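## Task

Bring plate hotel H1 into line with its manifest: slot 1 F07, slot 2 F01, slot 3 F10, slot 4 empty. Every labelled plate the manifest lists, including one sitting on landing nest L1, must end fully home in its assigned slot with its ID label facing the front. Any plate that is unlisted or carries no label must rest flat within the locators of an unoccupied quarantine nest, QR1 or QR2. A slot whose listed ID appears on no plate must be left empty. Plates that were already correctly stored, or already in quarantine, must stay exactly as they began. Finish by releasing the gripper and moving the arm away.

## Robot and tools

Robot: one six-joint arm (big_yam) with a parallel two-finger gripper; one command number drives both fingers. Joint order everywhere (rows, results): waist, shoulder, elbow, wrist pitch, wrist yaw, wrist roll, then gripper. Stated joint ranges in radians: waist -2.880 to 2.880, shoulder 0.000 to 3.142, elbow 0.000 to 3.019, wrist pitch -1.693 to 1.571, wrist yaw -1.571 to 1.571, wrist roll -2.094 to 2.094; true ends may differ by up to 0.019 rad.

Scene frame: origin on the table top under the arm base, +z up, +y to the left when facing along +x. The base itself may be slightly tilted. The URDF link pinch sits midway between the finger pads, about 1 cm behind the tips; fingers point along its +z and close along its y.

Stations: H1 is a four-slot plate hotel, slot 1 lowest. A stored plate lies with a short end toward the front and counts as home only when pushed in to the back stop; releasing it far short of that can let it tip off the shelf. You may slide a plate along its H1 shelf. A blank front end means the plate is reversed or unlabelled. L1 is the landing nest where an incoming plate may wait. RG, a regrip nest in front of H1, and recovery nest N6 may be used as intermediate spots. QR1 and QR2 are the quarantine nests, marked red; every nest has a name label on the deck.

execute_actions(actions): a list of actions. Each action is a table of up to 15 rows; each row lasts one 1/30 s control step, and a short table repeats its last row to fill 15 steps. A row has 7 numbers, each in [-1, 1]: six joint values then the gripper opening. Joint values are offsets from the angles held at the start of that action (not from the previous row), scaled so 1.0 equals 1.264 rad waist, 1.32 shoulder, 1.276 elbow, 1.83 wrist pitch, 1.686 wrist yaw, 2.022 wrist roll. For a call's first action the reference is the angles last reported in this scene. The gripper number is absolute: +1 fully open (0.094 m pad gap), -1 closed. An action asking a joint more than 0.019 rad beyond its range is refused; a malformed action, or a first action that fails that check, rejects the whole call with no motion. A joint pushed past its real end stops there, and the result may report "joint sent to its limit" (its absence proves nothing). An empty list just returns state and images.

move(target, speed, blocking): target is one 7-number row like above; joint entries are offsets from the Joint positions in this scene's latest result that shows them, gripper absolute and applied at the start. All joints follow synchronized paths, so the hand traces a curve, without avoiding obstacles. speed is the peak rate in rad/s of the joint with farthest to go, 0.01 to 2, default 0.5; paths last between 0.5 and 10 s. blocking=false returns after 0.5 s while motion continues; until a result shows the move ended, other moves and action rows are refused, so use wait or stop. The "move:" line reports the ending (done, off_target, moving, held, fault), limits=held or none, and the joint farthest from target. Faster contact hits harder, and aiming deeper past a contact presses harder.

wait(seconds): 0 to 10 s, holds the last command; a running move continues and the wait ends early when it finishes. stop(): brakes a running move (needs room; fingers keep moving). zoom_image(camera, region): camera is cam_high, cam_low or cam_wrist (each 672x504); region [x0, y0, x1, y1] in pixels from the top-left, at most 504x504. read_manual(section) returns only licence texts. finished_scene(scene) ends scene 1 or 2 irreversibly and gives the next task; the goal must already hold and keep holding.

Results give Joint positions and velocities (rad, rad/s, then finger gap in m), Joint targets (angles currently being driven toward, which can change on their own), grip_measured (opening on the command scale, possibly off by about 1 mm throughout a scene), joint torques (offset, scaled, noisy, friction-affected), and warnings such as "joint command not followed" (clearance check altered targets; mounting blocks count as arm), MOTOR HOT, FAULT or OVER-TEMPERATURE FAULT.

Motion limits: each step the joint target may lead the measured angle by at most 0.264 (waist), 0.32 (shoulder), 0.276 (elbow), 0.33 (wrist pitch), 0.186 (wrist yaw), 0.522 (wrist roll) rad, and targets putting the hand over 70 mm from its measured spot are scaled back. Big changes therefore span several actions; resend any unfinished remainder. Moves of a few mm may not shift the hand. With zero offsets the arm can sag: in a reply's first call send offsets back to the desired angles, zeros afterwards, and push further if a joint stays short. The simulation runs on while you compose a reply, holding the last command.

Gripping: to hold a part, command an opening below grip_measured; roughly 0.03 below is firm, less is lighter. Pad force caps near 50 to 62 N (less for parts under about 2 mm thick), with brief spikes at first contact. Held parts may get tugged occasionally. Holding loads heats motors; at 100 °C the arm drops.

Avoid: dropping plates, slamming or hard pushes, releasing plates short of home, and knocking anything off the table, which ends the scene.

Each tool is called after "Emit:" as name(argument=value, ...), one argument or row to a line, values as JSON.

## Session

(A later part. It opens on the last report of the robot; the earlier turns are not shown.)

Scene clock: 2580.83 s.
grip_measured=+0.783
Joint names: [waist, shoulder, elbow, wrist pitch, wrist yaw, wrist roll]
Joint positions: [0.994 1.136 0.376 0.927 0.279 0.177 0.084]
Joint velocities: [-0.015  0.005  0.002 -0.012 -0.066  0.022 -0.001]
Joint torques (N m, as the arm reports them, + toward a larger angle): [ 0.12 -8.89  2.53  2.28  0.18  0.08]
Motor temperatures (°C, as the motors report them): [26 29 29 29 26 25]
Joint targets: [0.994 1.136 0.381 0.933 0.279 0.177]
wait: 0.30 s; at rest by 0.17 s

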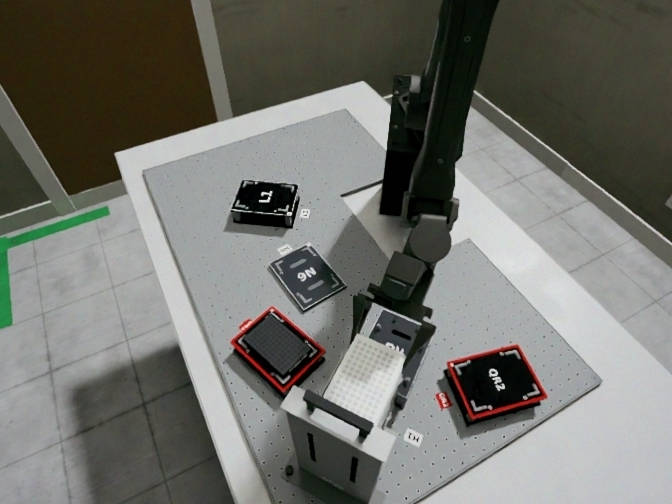

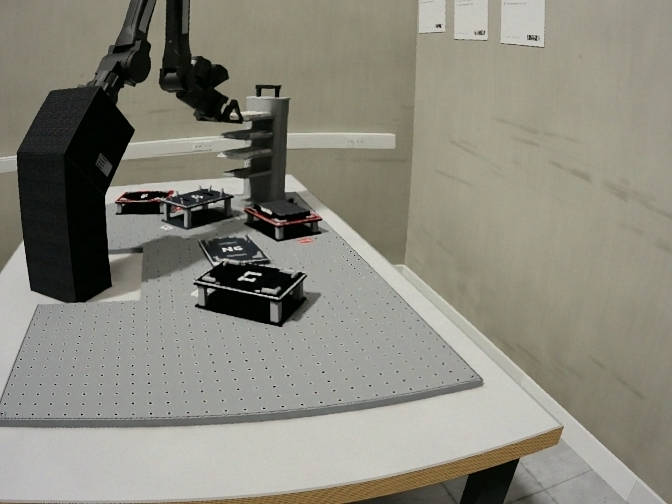

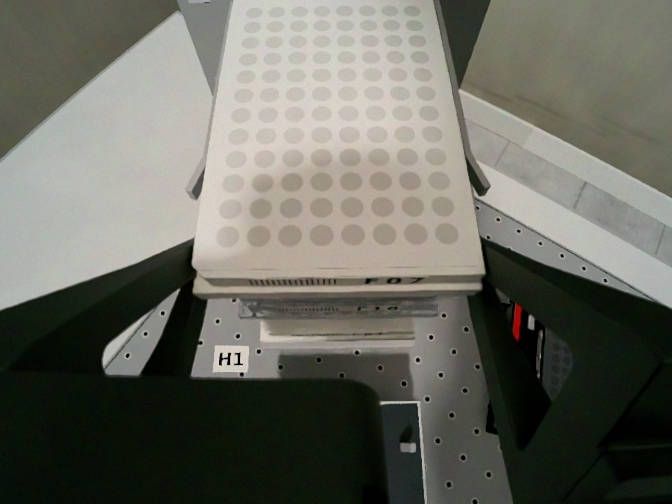

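Emit:
execute_actions(
  actions=[
    [[0.0080,-0.0120,-0.0065,-0.0058,0.0019,0,0.75],[0.0082,-0.0138,-0.0068,-0.0067,0.0020,0,0.75],[0.0085,-0.0167,-0.0072,-0.0081,0.0023,0,0.75],[0.0090,-0.0205,-0.0085,-0.0100,0.0027,0,0.75],[0.0096,-0.0251,-0.0099,-0.0122,0.0031,0,0.75],[0.0102,-0.0302,-0.0116,-0.0147,0.0036,0,0.75],[0.0109,-0.0356,-0.0134,-0.0174,0.0041,0,0.75],[0.0115,-0.0409,-0.0151,-0.0200,0.0046,0,0.75],[0.0121,-0.0460,-0.0168,-0.0225,0.0051,0,0.75],[0.0127,-0.0506,-0.0182,-0.0247,0.0055,0,0.75],[0.0132,-0.0544,-0.0195,-0.0266,0.0059,0,0.75],[0.0135,-0.0573,-0.0204,-0.0280,0.0062,0,0.75],[0.0137,-0.0591,-0.0210,-0.0289,0.0063,0,0.75],[0.0138,-0.0597,-0.0212,-0.0292,0.0064,0,0.75],[0.0138,-0.0597,-0.0212,-0.0292,0.0064,0,0.75]],
  ],
)

Emit:
wait(
  seconds=0.5,
)

Scene clock: 2634.30 s.
grip_measured=+0.783
Joint names: [waist, shoulder, elbow, wrist pitch, wrist yaw, wrist roll]
Joint positions: [1.002 1.07  0.356 0.884 0.287 0.177 0.084]
Joint velocities: [ 0.005 -0.063 -0.007 -0.022  0.007 -0.022 -0.   ]
Joint torques (N m, as the arm reports them, + toward a larger angle): [ 1.11 -9.4   2.    1.69  0.33  0.07]
Motor temperatures (°C, as the motors report them): [26 29 29 29 26 25]
Joint targets: [1.012 1.057 0.349 0.874 0.290 0.177]

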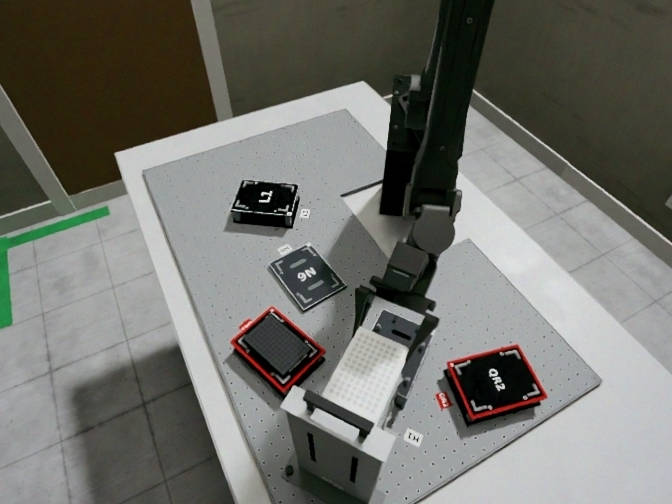

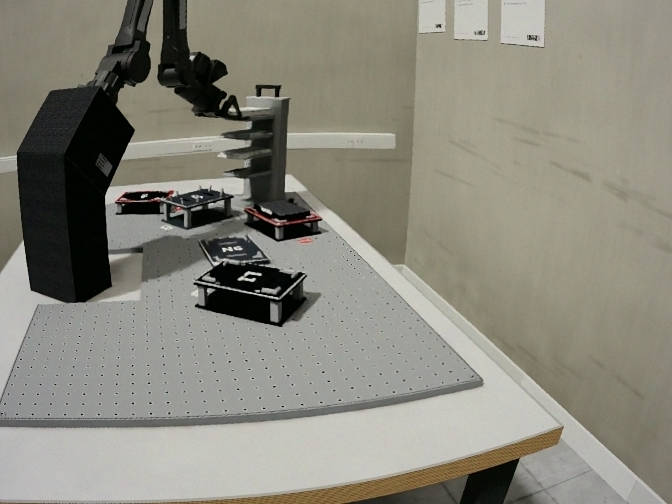

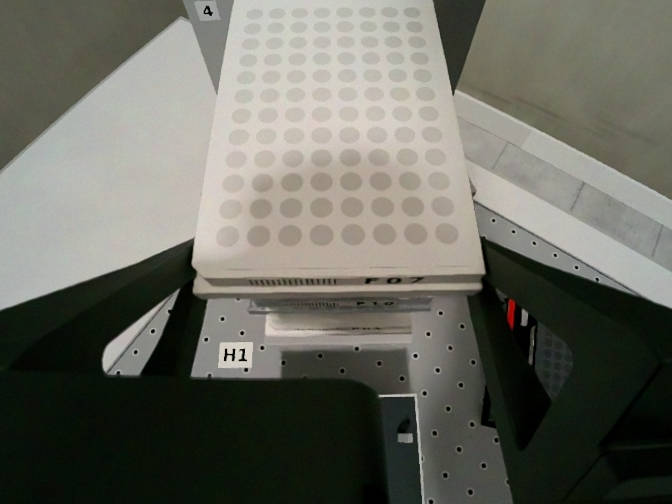

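Scene clock: 2634.80 s.
grip_measured=+0.783
Joint names: [waist, shoulder, elbow, wrist pitch, wrist yaw, wrist roll]
Joint positions: [1.002 1.068 0.356 0.881 0.287 0.177 0.084]
Joint velocities: [-0.005  0.005 -0.012 -0.012  0.007  0.081 -0.001]
Joint torques (N m, as the arm reports them, + toward a larger angle): [ 0.95 -9.36  1.99  1.74  0.32  0.03]
Motor temperatures (°C, as the motors report them): [26 29 29 29 26 25]
Joint targets: [1.011 1.057 0.349 0.874 0.290 0.177]
wait: 0.50 s; at rest by 0.23 s

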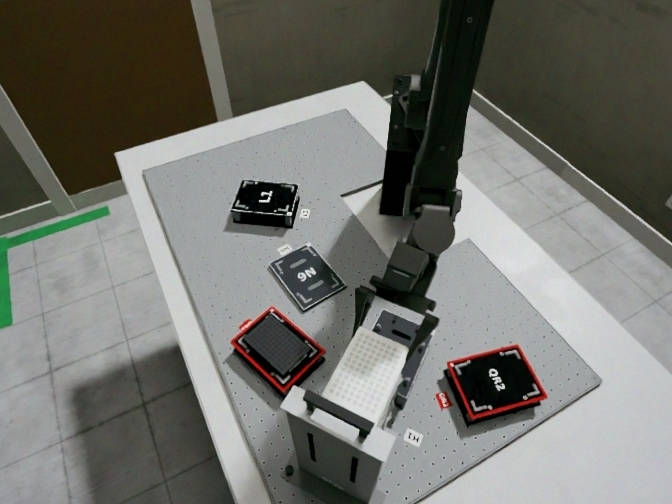

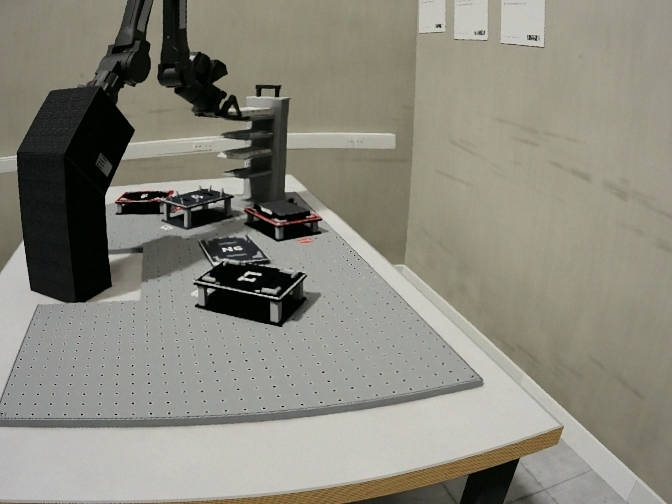

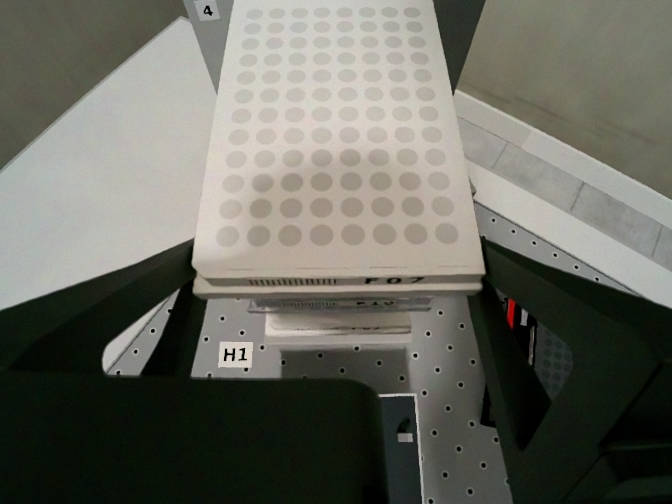

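Emit:
move(
  target=[-0.3302, 0.0335, -0.0627, 0.0665, -0.2423, 0.0370, 0.75],
  speed=0.35,
)

Scene clock: 2665.03 s.
grip_measured=+0.783
Joint names: [waist, shoulder, elbow, wrist pitch, wrist yaw, wrist roll]
Joint positions: [ 0.591  1.105  0.281  0.981 -0.12   0.243  0.084]
Joint velocities: [-0.005  0.015  0.017 -0.007  0.022  0.007  0.001]
Joint torques (N m, as the arm reports them, + toward a larger angle): [-1.89 -6.55  1.47  2.95  0.14  0.11]
Motor temperatures (°C, as the motors report them): [26 29 29 29 26 25]
Joint targets: [0.584 1.113 0.276 1.003 -0.122 0.252]
move: off_target; limits=none; farthest joint: the wrist pitch, 0.022 radians from its target (0.121 radians at the start)

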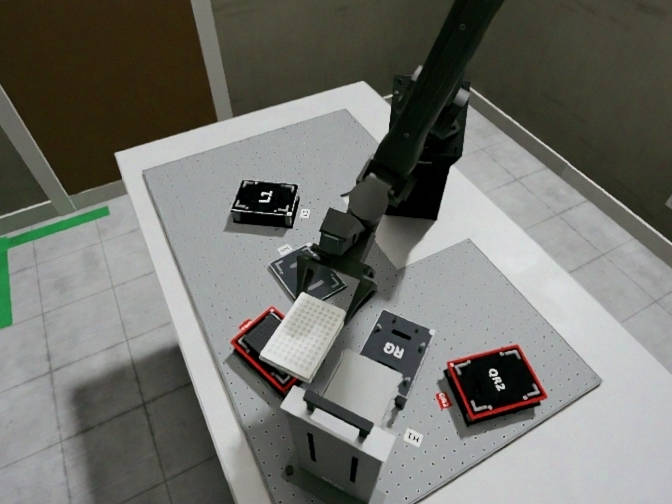

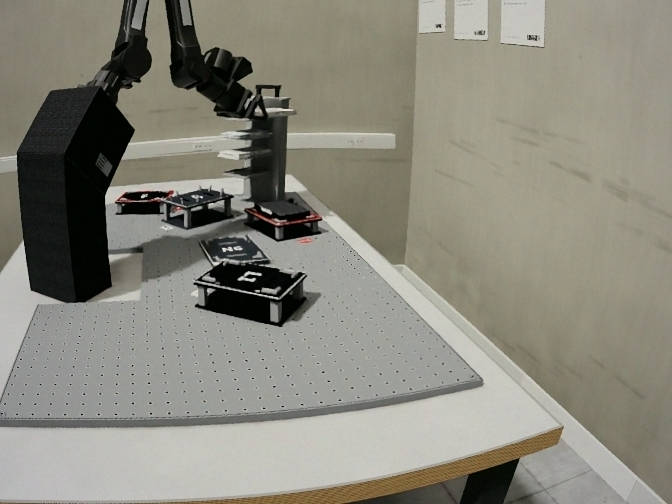

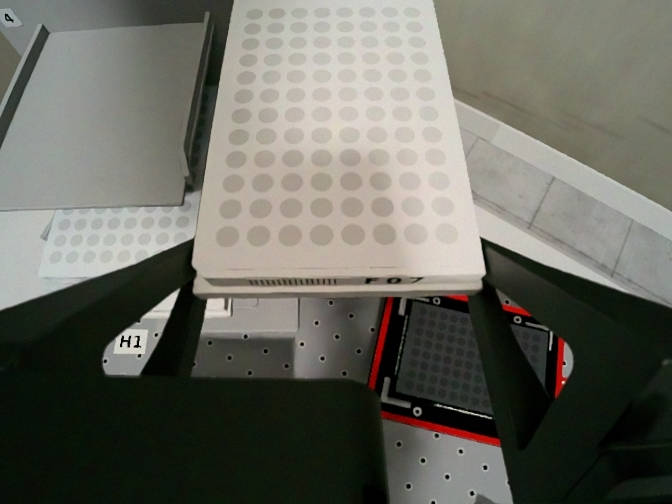

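Emit:
move(
  target=[0.1034, 0.5514, 0.1634, 0.2992, 0.0741, -0.0141, 0.75],
  speed=0.45,
)

Scene clock: 2696.87 s.
grip_measured=+0.783
Joint names: [waist, shoulder, elbow, wrist pitch, wrist yaw, wrist roll]
Joint positions: [0.713 1.835 0.482 1.506 0.002 0.223 0.084]
Joint velocities: [-0.005 -0.005 -0.012 -0.007 -0.051 -0.066  0.   ]
Joint torques (N m, as the arm reports them, + toward a larger angle): [-1.01 -9.58 -1.74  3.02  0.35 -0.04]
Motor temperatures (°C, as the motors report them): [26 28 29 29 26 25]
Joint targets: [0.722 1.833 0.490 1.528 0.005 0.215]
move: off_target; limits=none; farthest joint: the wrist pitch, 0.023 radians from its target (0.548 radians at the start)

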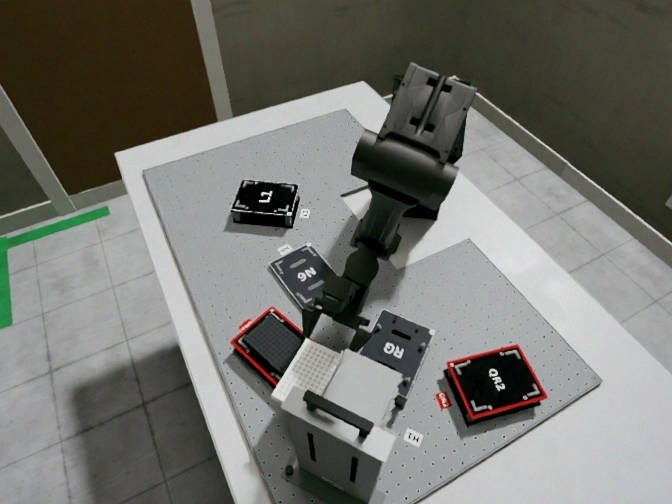

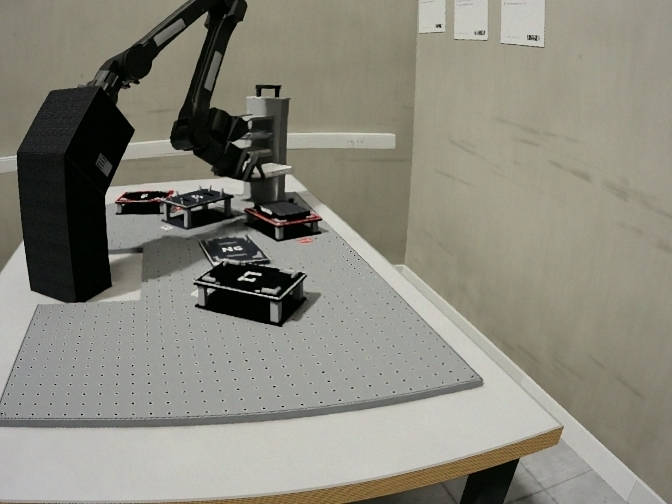

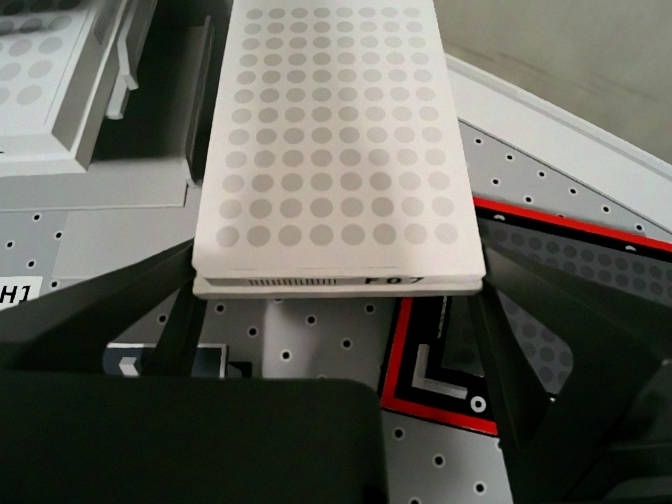

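Emit:
move(
  target=[0.2348, -0.0548, 0.0563, -0.0611, 0.1727, -0.0275, 0.75],
  speed=0.25,
)

Scene clock: 2731.93 s.
grip_measured=+0.783
Joint names: [waist, shoulder, elbow, wrist pitch, wrist yaw, wrist roll]
Joint positions: [1.007 1.779 0.547 1.401 0.29  0.176 0.084]
Joint velocities: [-0.005  0.015 -0.012 -0.002  0.051 -0.022 -0.001]
Joint torques (N m, as the arm reports them, + toward a larger angle): [  0.62 -12.51  -1.4    1.92   0.31  -0.04]
Motor temperatures (°C, as the motors report them): [26 29 29 29 26 25]
Joint targets: [1.010 1.763 0.553 1.393 0.293 0.167]
move: done; limits=none; farthest joint: the shoulder, 0.016 radians from its target (0.072 radians at the start)

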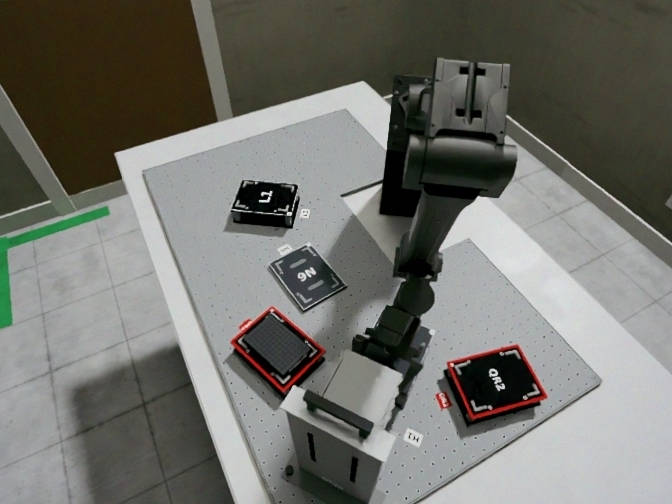

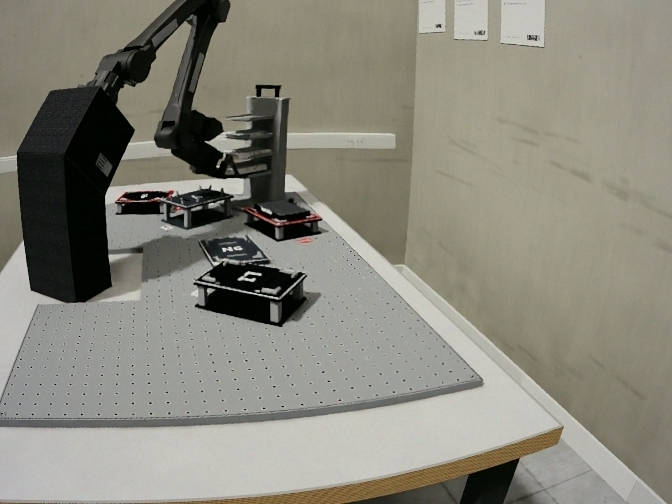

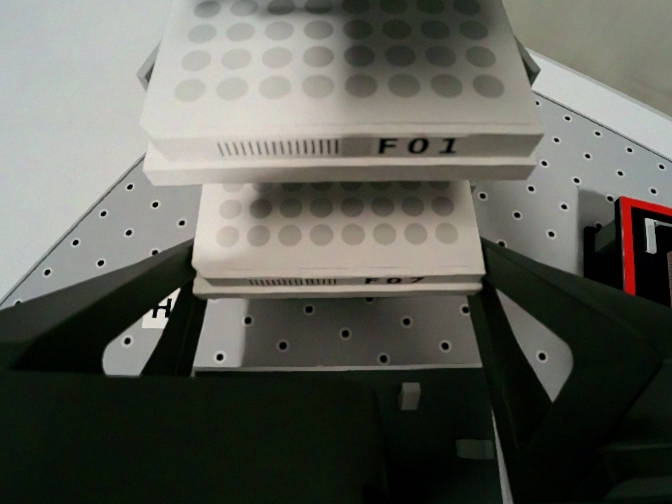

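Emit:
zoom_image(
  camera="cam_wrist",
  region=[170, 160, 240, 230],
)

Emit:
zoom_image(
  camera="cam_wrist",
  region=[435, 160, 505, 230],
)

Region (170, 160, 240, 230) of cam_wrist's 672x504 image, scaled by 7.200, with more detail than that image has.

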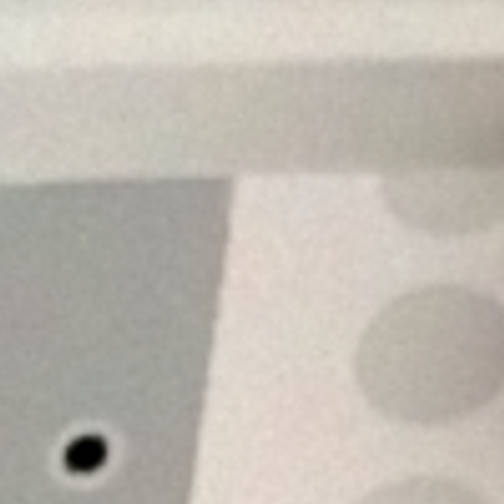

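Region (435, 160, 505, 230) of cam_wrist's 672x504 image, scaled by 7.200, with more detail than that image has.

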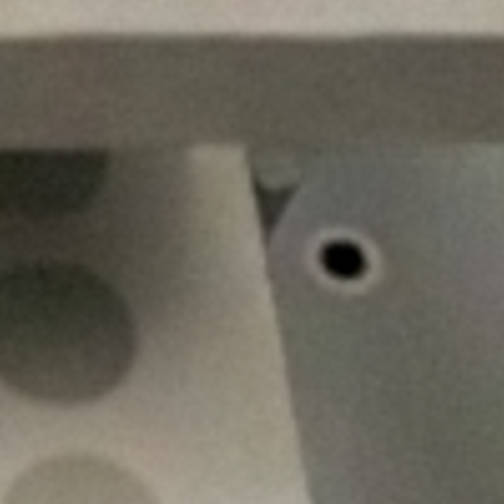

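Emit:
execute_actions(
  actions=[
    [[-0.0070,-0.003,-0.002,0.0035,0,0,0.75],[-0.0073,-0.003,-0.002,0.0035,0,0,0.75],[-0.0076,-0.003,-0.002,0.0035,0,0,0.75],[-0.0079,-0.003,-0.002,0.0035,0,0,0.75],[-0.0082,-0.003,-0.002,0.0035,0,0,0.75],[-0.0085,-0.003,-0.002,0.0035,0,0,0.75],[-0.0088,-0.003,-0.002,0.0035,0,0,0.75],[-0.0091,-0.003,-0.002,0.0035,0,0,0.75],[-0.0094,-0.003,-0.002,0.0035,0,0,0.75],[-0.0096,-0.003,-0.002,0.0035,0,0,0.75],[-0.0098,-0.003,-0.002,0.0035,0,0,0.75],[-0.0098,-0.003,-0.002,0.0035,0,0,0.75]],
  ],
)

Emit:
wait(
  seconds=0.4,
)

Emit:
zoom_image(
  camera="cam_wrist",
  region=[170, 160, 240, 230],
)

Emit:
zoom_image(
  camera="cam_wrist",
  region=[435, 160, 505, 230],
)

Scene clock: 2782.77 s.
grip_measured=+0.783
Joint names: [waist, shoulder, elbow, wrist pitch, wrist yaw, wrist roll]
Joint positions: [1.005 1.779 0.547 1.401 0.29  0.175 0.084]
Joint velocities: [-0.005  0.005  0.002 -0.002 -0.007 -0.051 -0.001]
Joint torques (N m, as the arm reports them, + toward a larger angle): [ -1.42 -10.95  -2.1    2.38   0.18   0.07]
Motor temperatures (°C, as the motors report them): [26 29 29 29 26 25]
Joint targets: [0.994 1.775 0.544 1.407 0.290 0.176]

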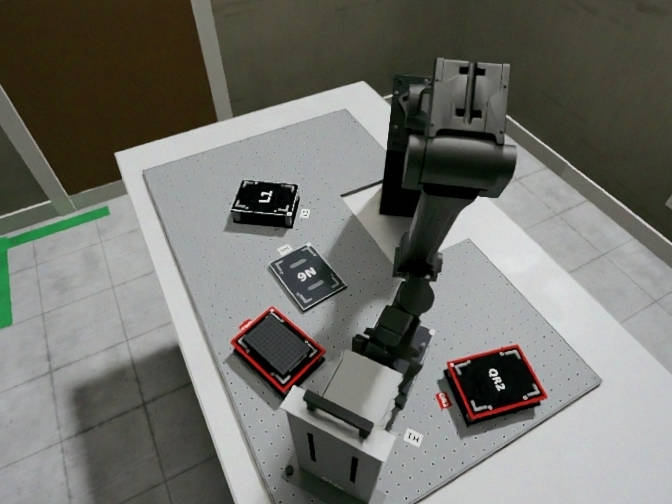

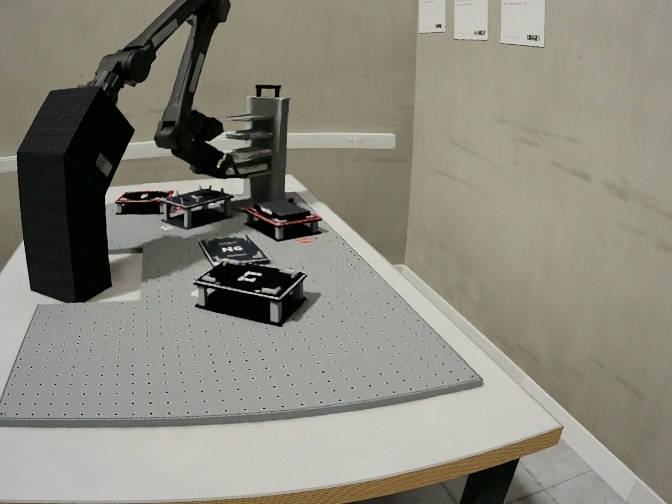

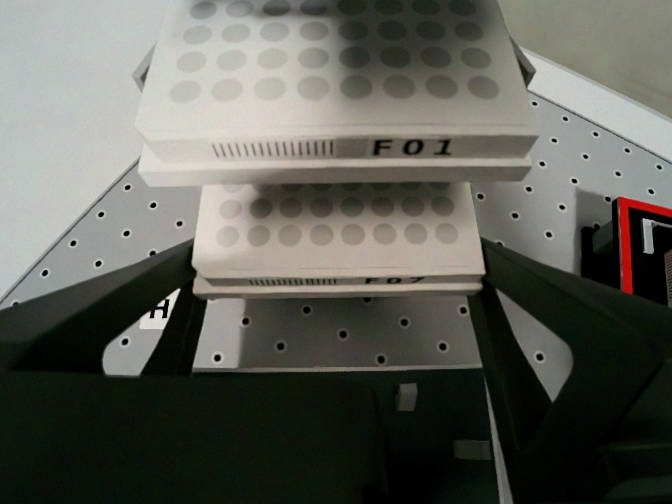

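Scene clock: 2783.17 s.
grip_measured=+0.783
Joint names: [waist, shoulder, elbow, wrist pitch, wrist yaw, wrist roll]
Joint positions: [1.004 1.779 0.547 1.401 0.29  0.175 0.084]
Joint velocities: [-0.005 -0.015 -0.002 -0.002  0.022 -0.081  0.001]
Joint torques (N m, as the arm reports them, + toward a larger angle): [ -0.8  -10.98  -2.11   2.38   0.17   0.04]
Motor temperatures (°C, as the motors report them): [26 29 29 29 26 25]
Joint targets: [0.994 1.775 0.544 1.407 0.290 0.176]
wait: 0.40 s; at rest by 0.17 s

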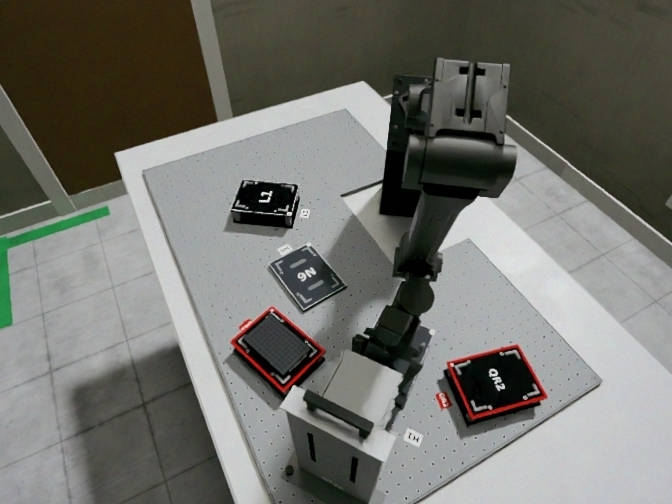

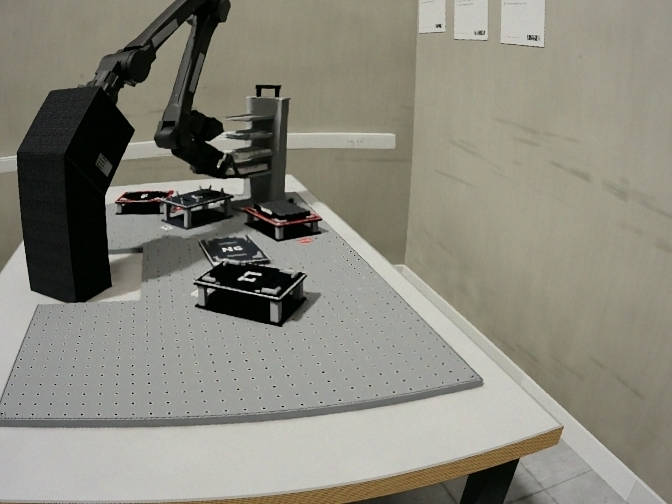

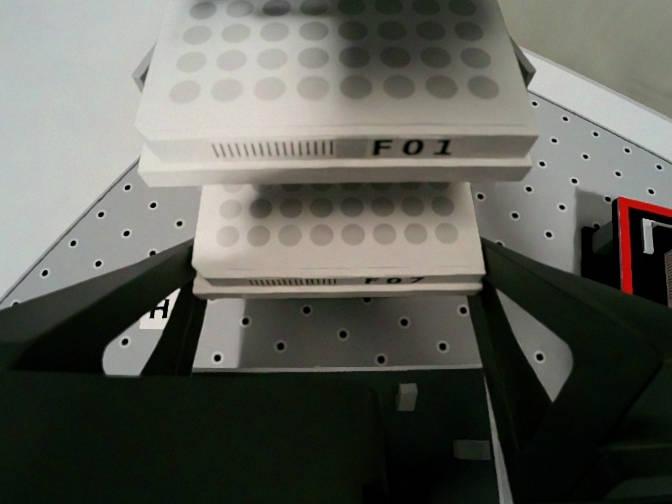

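Region (170, 160, 240, 230) of cam_wrist's 672x504 image, scaled by 7.200, with more detail than that image has.

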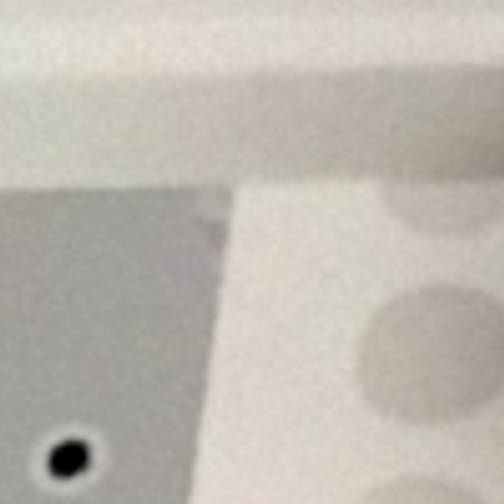

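Region (435, 160, 505, 230) of cam_wrist's 672x504 image, scaled by 7.200, with more detail than that image has.

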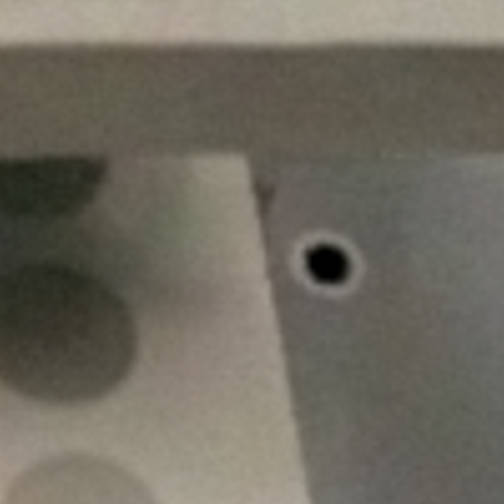

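Emit:
execute_actions(
  actions=[
    [[0,0.0053,0.0080,0.0120,0,0,0.75],[0,0.0076,0.0088,0.0127,0,0,0.75],[0,0.0098,0.0090,0.0133,0,0,0.75],[0,0.0121,0.0092,0.0140,0,0,0.75],[0,0.0143,0.0104,0.0146,0,0,0.75],[0,0.0166,0.0119,0.0153,0,0,0.75],[0,0.0189,0.0133,0.0159,0,0,0.75],[0,0.0211,0.0147,0.0166,0,0,0.75],[0,0.0234,0.0161,0.0172,0,0,0.75],[0,0.0257,0.0176,0.0179,0,0,0.75],[0,0.0279,0.0190,0.0185,0,0,0.75],[0,0.0302,0.0204,0.0192,0,0,0.75],[0,0.0324,0.0219,0.0198,0,0,0.75],[0,0.0347,0.0233,0.0205,0,0,0.75],[0,0.0347,0.0233,0.0205,0,0,0.75]],
  ],
)

Emit:
wait(
  seconds=0.6,
)

Scene clock: 2803.07 s.
grip_measured=+0.783
Joint names: [waist, shoulder, elbow, wrist pitch, wrist yaw, wrist roll]
Joint positions: [1.004 1.813 0.567 1.414 0.29  0.175 0.084]
Joint velocities: [-0.015  0.054  0.017  0.027  0.007 -0.095  0.   ]
Joint torques (N m, as the arm reports them, + toward a larger angle): [  0.16 -10.28  -1.45   3.02   0.18   0.03]
Motor temperatures (°C, as the motors report them): [26 29 29 29 26 25]
Joint targets: [1.004 1.824 0.576 1.439 0.290 0.175]

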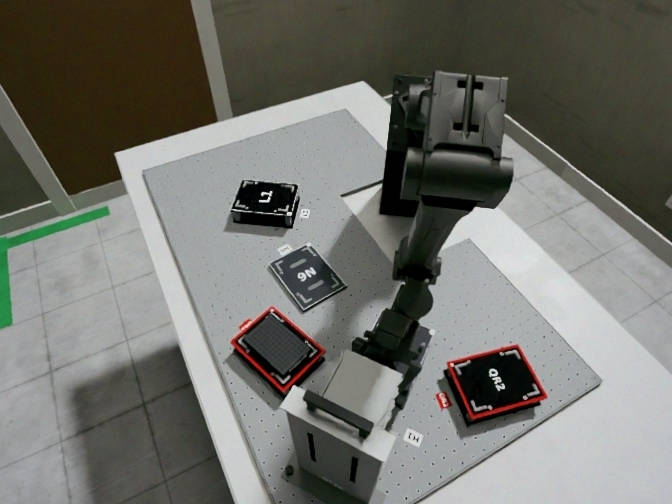

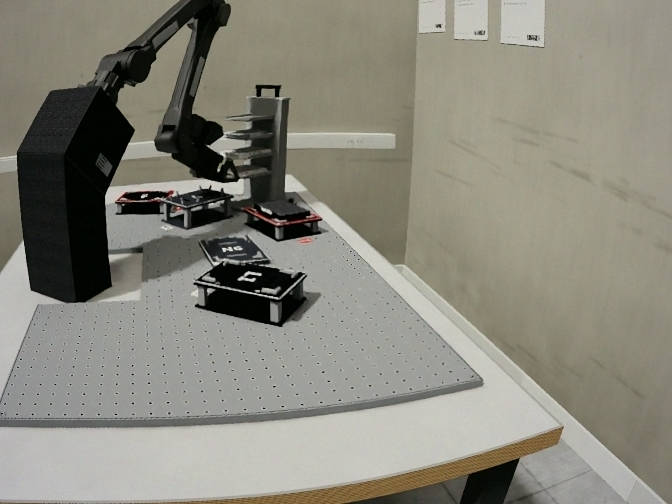

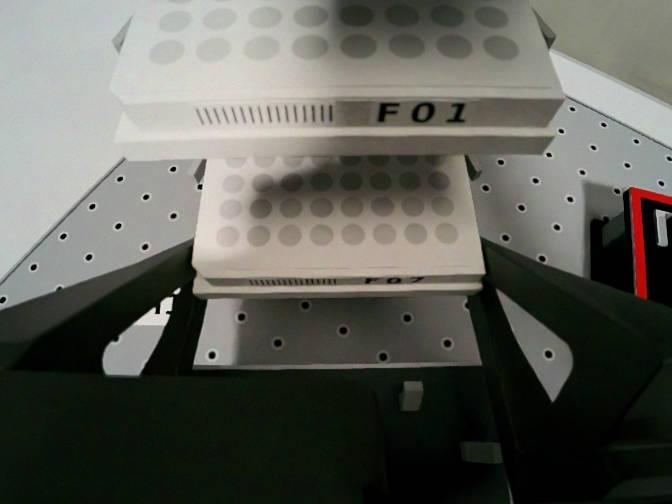

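Scene clock: 2803.67 s.
grip_measured=+0.783
Joint names: [waist, shoulder, elbow, wrist pitch, wrist yaw, wrist roll]
Joint positions: [1.004 1.817 0.568 1.416 0.29  0.175 0.084]
Joint velocities: [-0.005  0.005  0.002  0.012 -0.022 -0.037  0.001]
Joint torques (N m, as the arm reports them, + toward a larger angle): [  0.45 -10.64  -1.46   3.05   0.2    0.03]
Motor temperatures (°C, as the motors report them): [26 29 29 29 26 25]
Joint targets: [1.004 1.824 0.576 1.439 0.290 0.175]
wait: 0.60 s; at rest by 0.23 s

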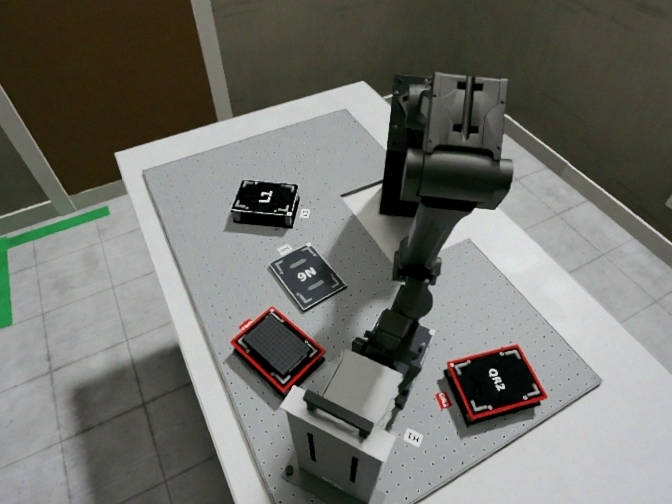

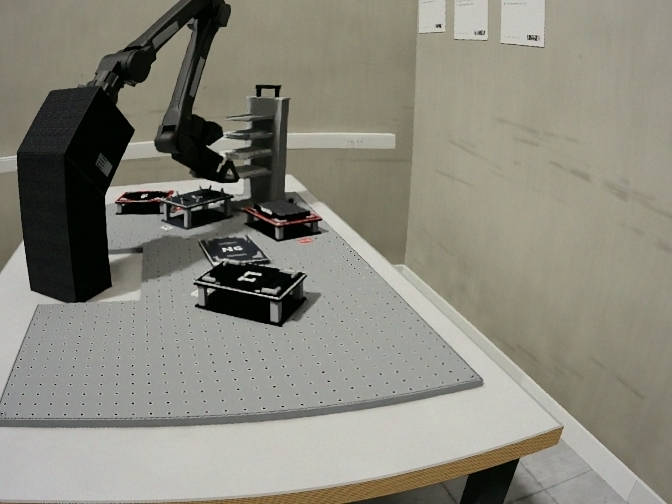

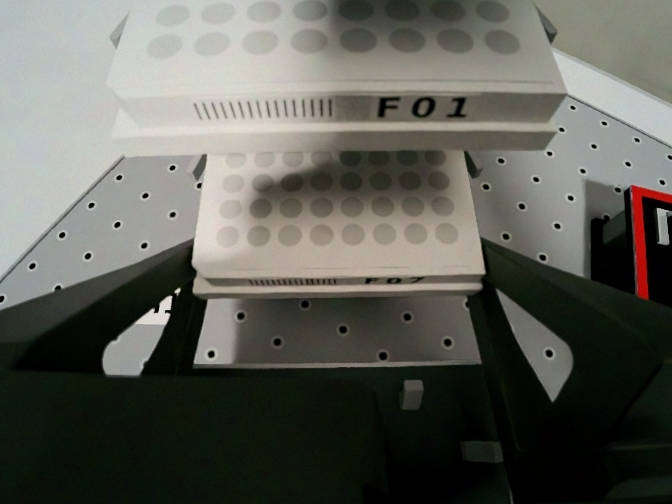

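Emit:
execute_actions(
  actions=[
    [[-0.0090,-0.0136,0.0090,-0.0078,-0.0020,0.0046,0.75],[-0.0101,-0.0151,0.0117,-0.0108,-0.0028,0.0048,0.75],[-0.0111,-0.0166,0.0143,-0.0136,-0.0036,0.0049,0.75],[-0.0121,-0.0180,0.0168,-0.0163,-0.0044,0.0051,0.75],[-0.0131,-0.0193,0.0192,-0.0189,-0.0051,0.0052,0.75],[-0.0139,-0.0206,0.0214,-0.0213,-0.0058,0.0053,0.75],[-0.0148,-0.0217,0.0234,-0.0235,-0.0064,0.0054,0.75],[-0.0155,-0.0227,0.0252,-0.0255,-0.0070,0.0055,0.75],[-0.0161,-0.0236,0.0268,-0.0272,-0.0075,0.0056,0.75],[-0.0166,-0.0244,0.0281,-0.0286,-0.0079,0.0057,0.75],[-0.0171,-0.0249,0.0291,-0.0297,-0.0082,0.0057,0.75],[-0.0174,-0.0254,0.0299,-0.0305,-0.0084,0.0058,0.75],[-0.0175,-0.0256,0.0303,-0.0310,-0.0086,0.0058,0.75],[-0.0176,-0.0257,0.0305,-0.0312,-0.0086,0.0058,0.75],[-0.0176,-0.0257,0.0305,-0.0312,-0.0086,0.0058,0.75]],
  ],
)

Emit:
wait(
  seconds=0.6,
)

Scene clock: 2827.70 s.
grip_measured=+0.783
Joint names: [waist, shoulder, elbow, wrist pitch, wrist yaw, wrist roll]
Joint positions: [0.993 1.8   0.598 1.37  0.278 0.178 0.084]
Joint velocities: [-0.005 -0.005  0.012 -0.017  0.037  0.007 -0.   ]
Joint torques (N m, as the arm reports them, + toward a larger angle): [ -0.24 -12.09  -0.93   1.58   0.1    0.13]
Motor temperatures (°C, as the motors report them): [26 29 28 29 26 25]
Joint targets: [0.982 1.783 0.607 1.359 0.275 0.187]

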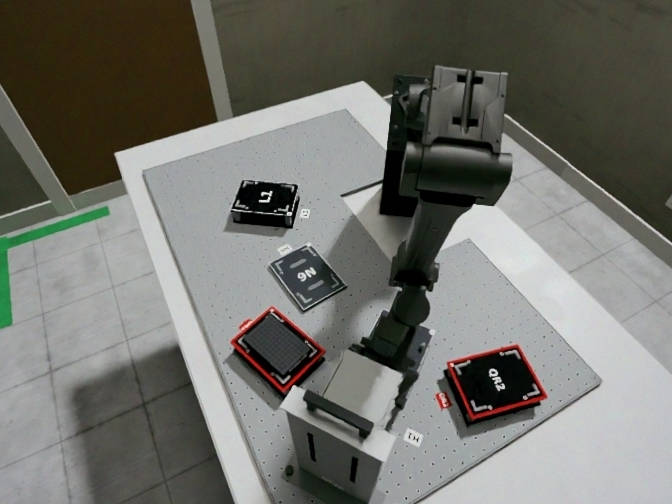

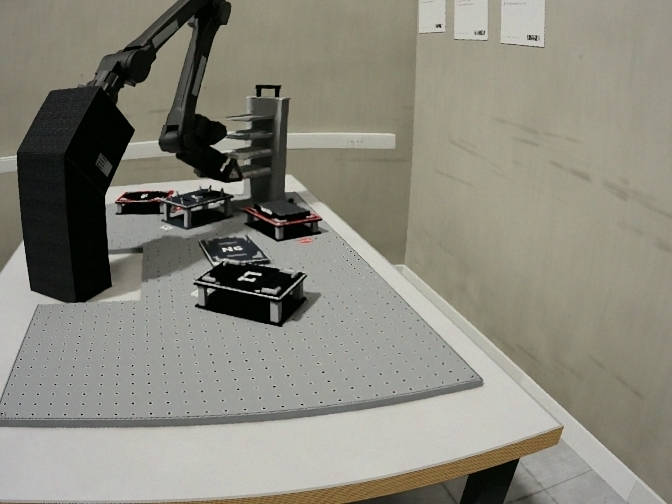

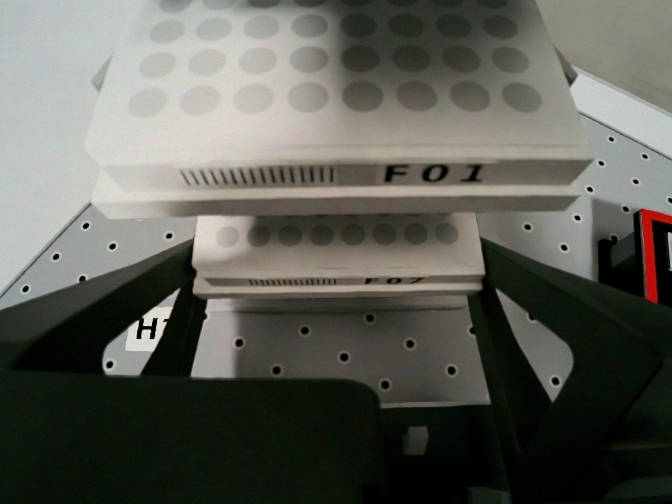

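Scene clock: 2828.30 s.
grip_measured=+0.783
Joint names: [waist, shoulder, elbow, wrist pitch, wrist yaw, wrist roll]
Joint positions: [0.993 1.8   0.598 1.369 0.278 0.178 0.084]
Joint velocities: [-0.005 -0.005  0.007 -0.007  0.007  0.066  0.   ]
Joint torques (N m, as the arm reports them, + toward a larger angle): [ -0.78 -12.67  -1.01   1.58   0.09   0.13]
Motor temperatures (°C, as the motors report them): [26 29 28 29 26 25]
Joint targets: [0.982 1.783 0.607 1.359 0.275 0.187]
wait: 0.60 s; at rest by 0.17 s

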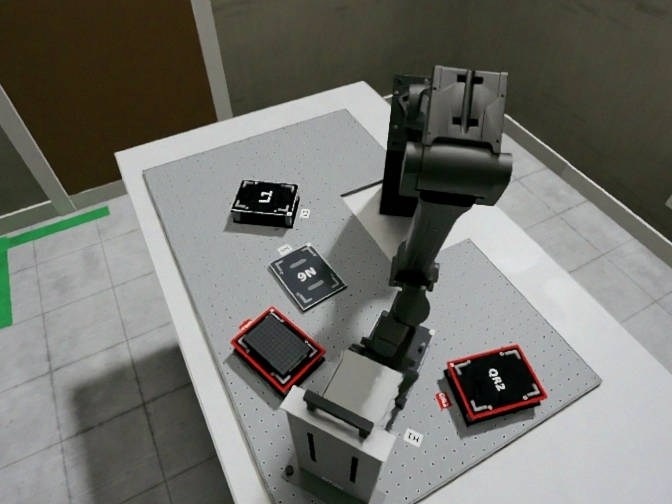

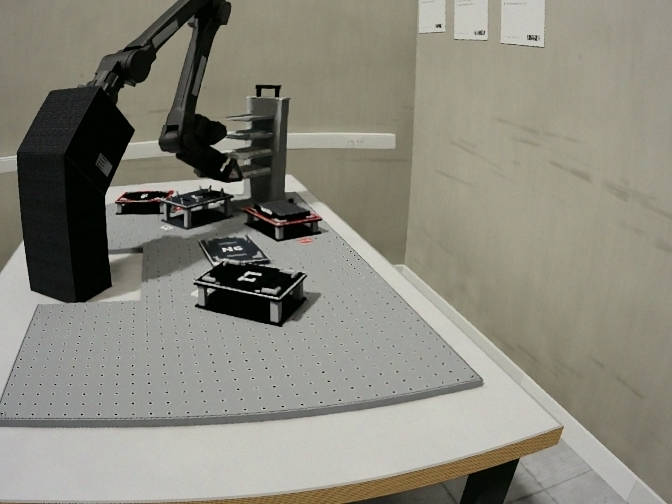

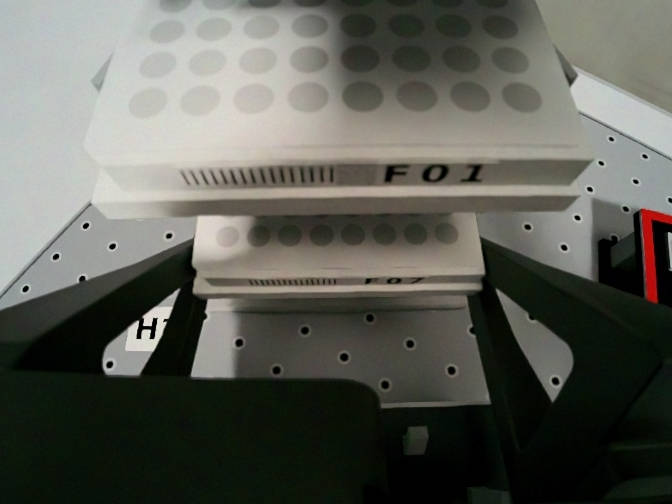

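Emit:
execute_actions(
  actions=[
    [[0,-0.003,0,0.003,0,0,0.9]],
  ],
)

Scene clock: 2837.90 s.
grip_measured=+0.898
Joint names: [waist, shoulder, elbow, wrist pitch, wrist yaw, wrist roll]
Joint positions: [0.993 1.8   0.598 1.369 0.278 0.178 0.089]
Joint velocities: [-0.005 -0.005  0.002  0.012  0.066 -0.051  0.   ]
Joint torques (N m, as the arm reports them, + toward a larger angle): [  0.31 -11.33  -1.54   2.31   0.19   0.04]
Motor temperatures (°C, as the motors report them): [26 29 28 29 26 25]
Joint targets: [0.993 1.796 0.598 1.375 0.278 0.178]

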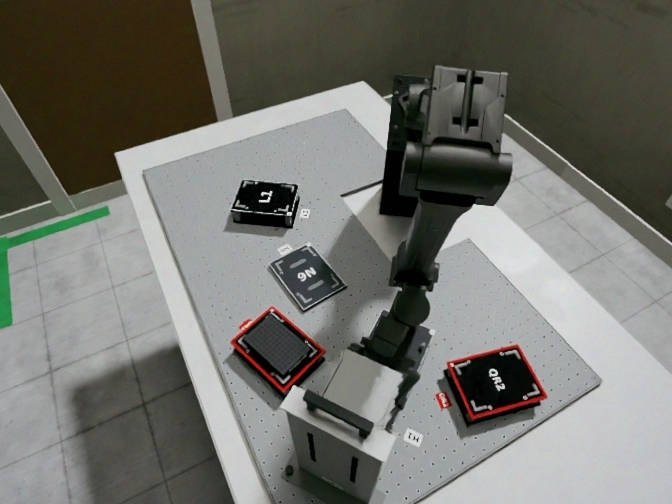

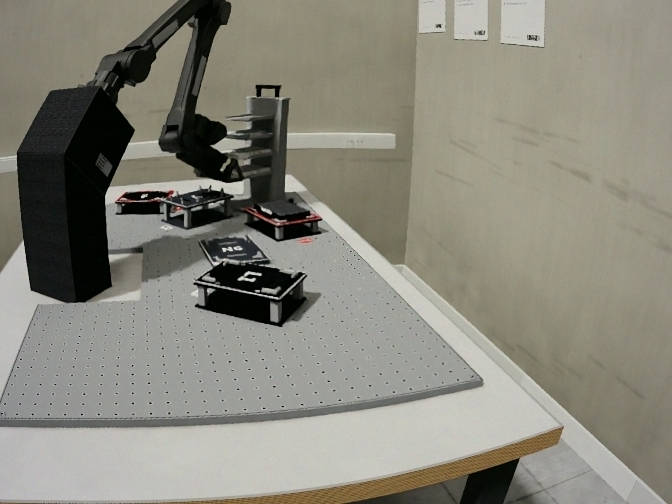

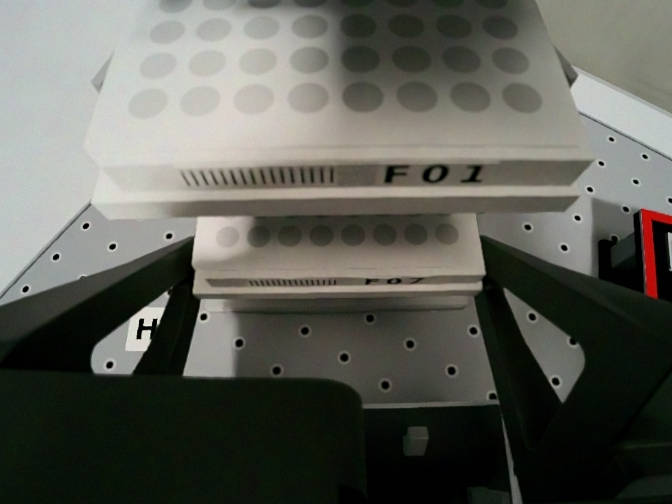

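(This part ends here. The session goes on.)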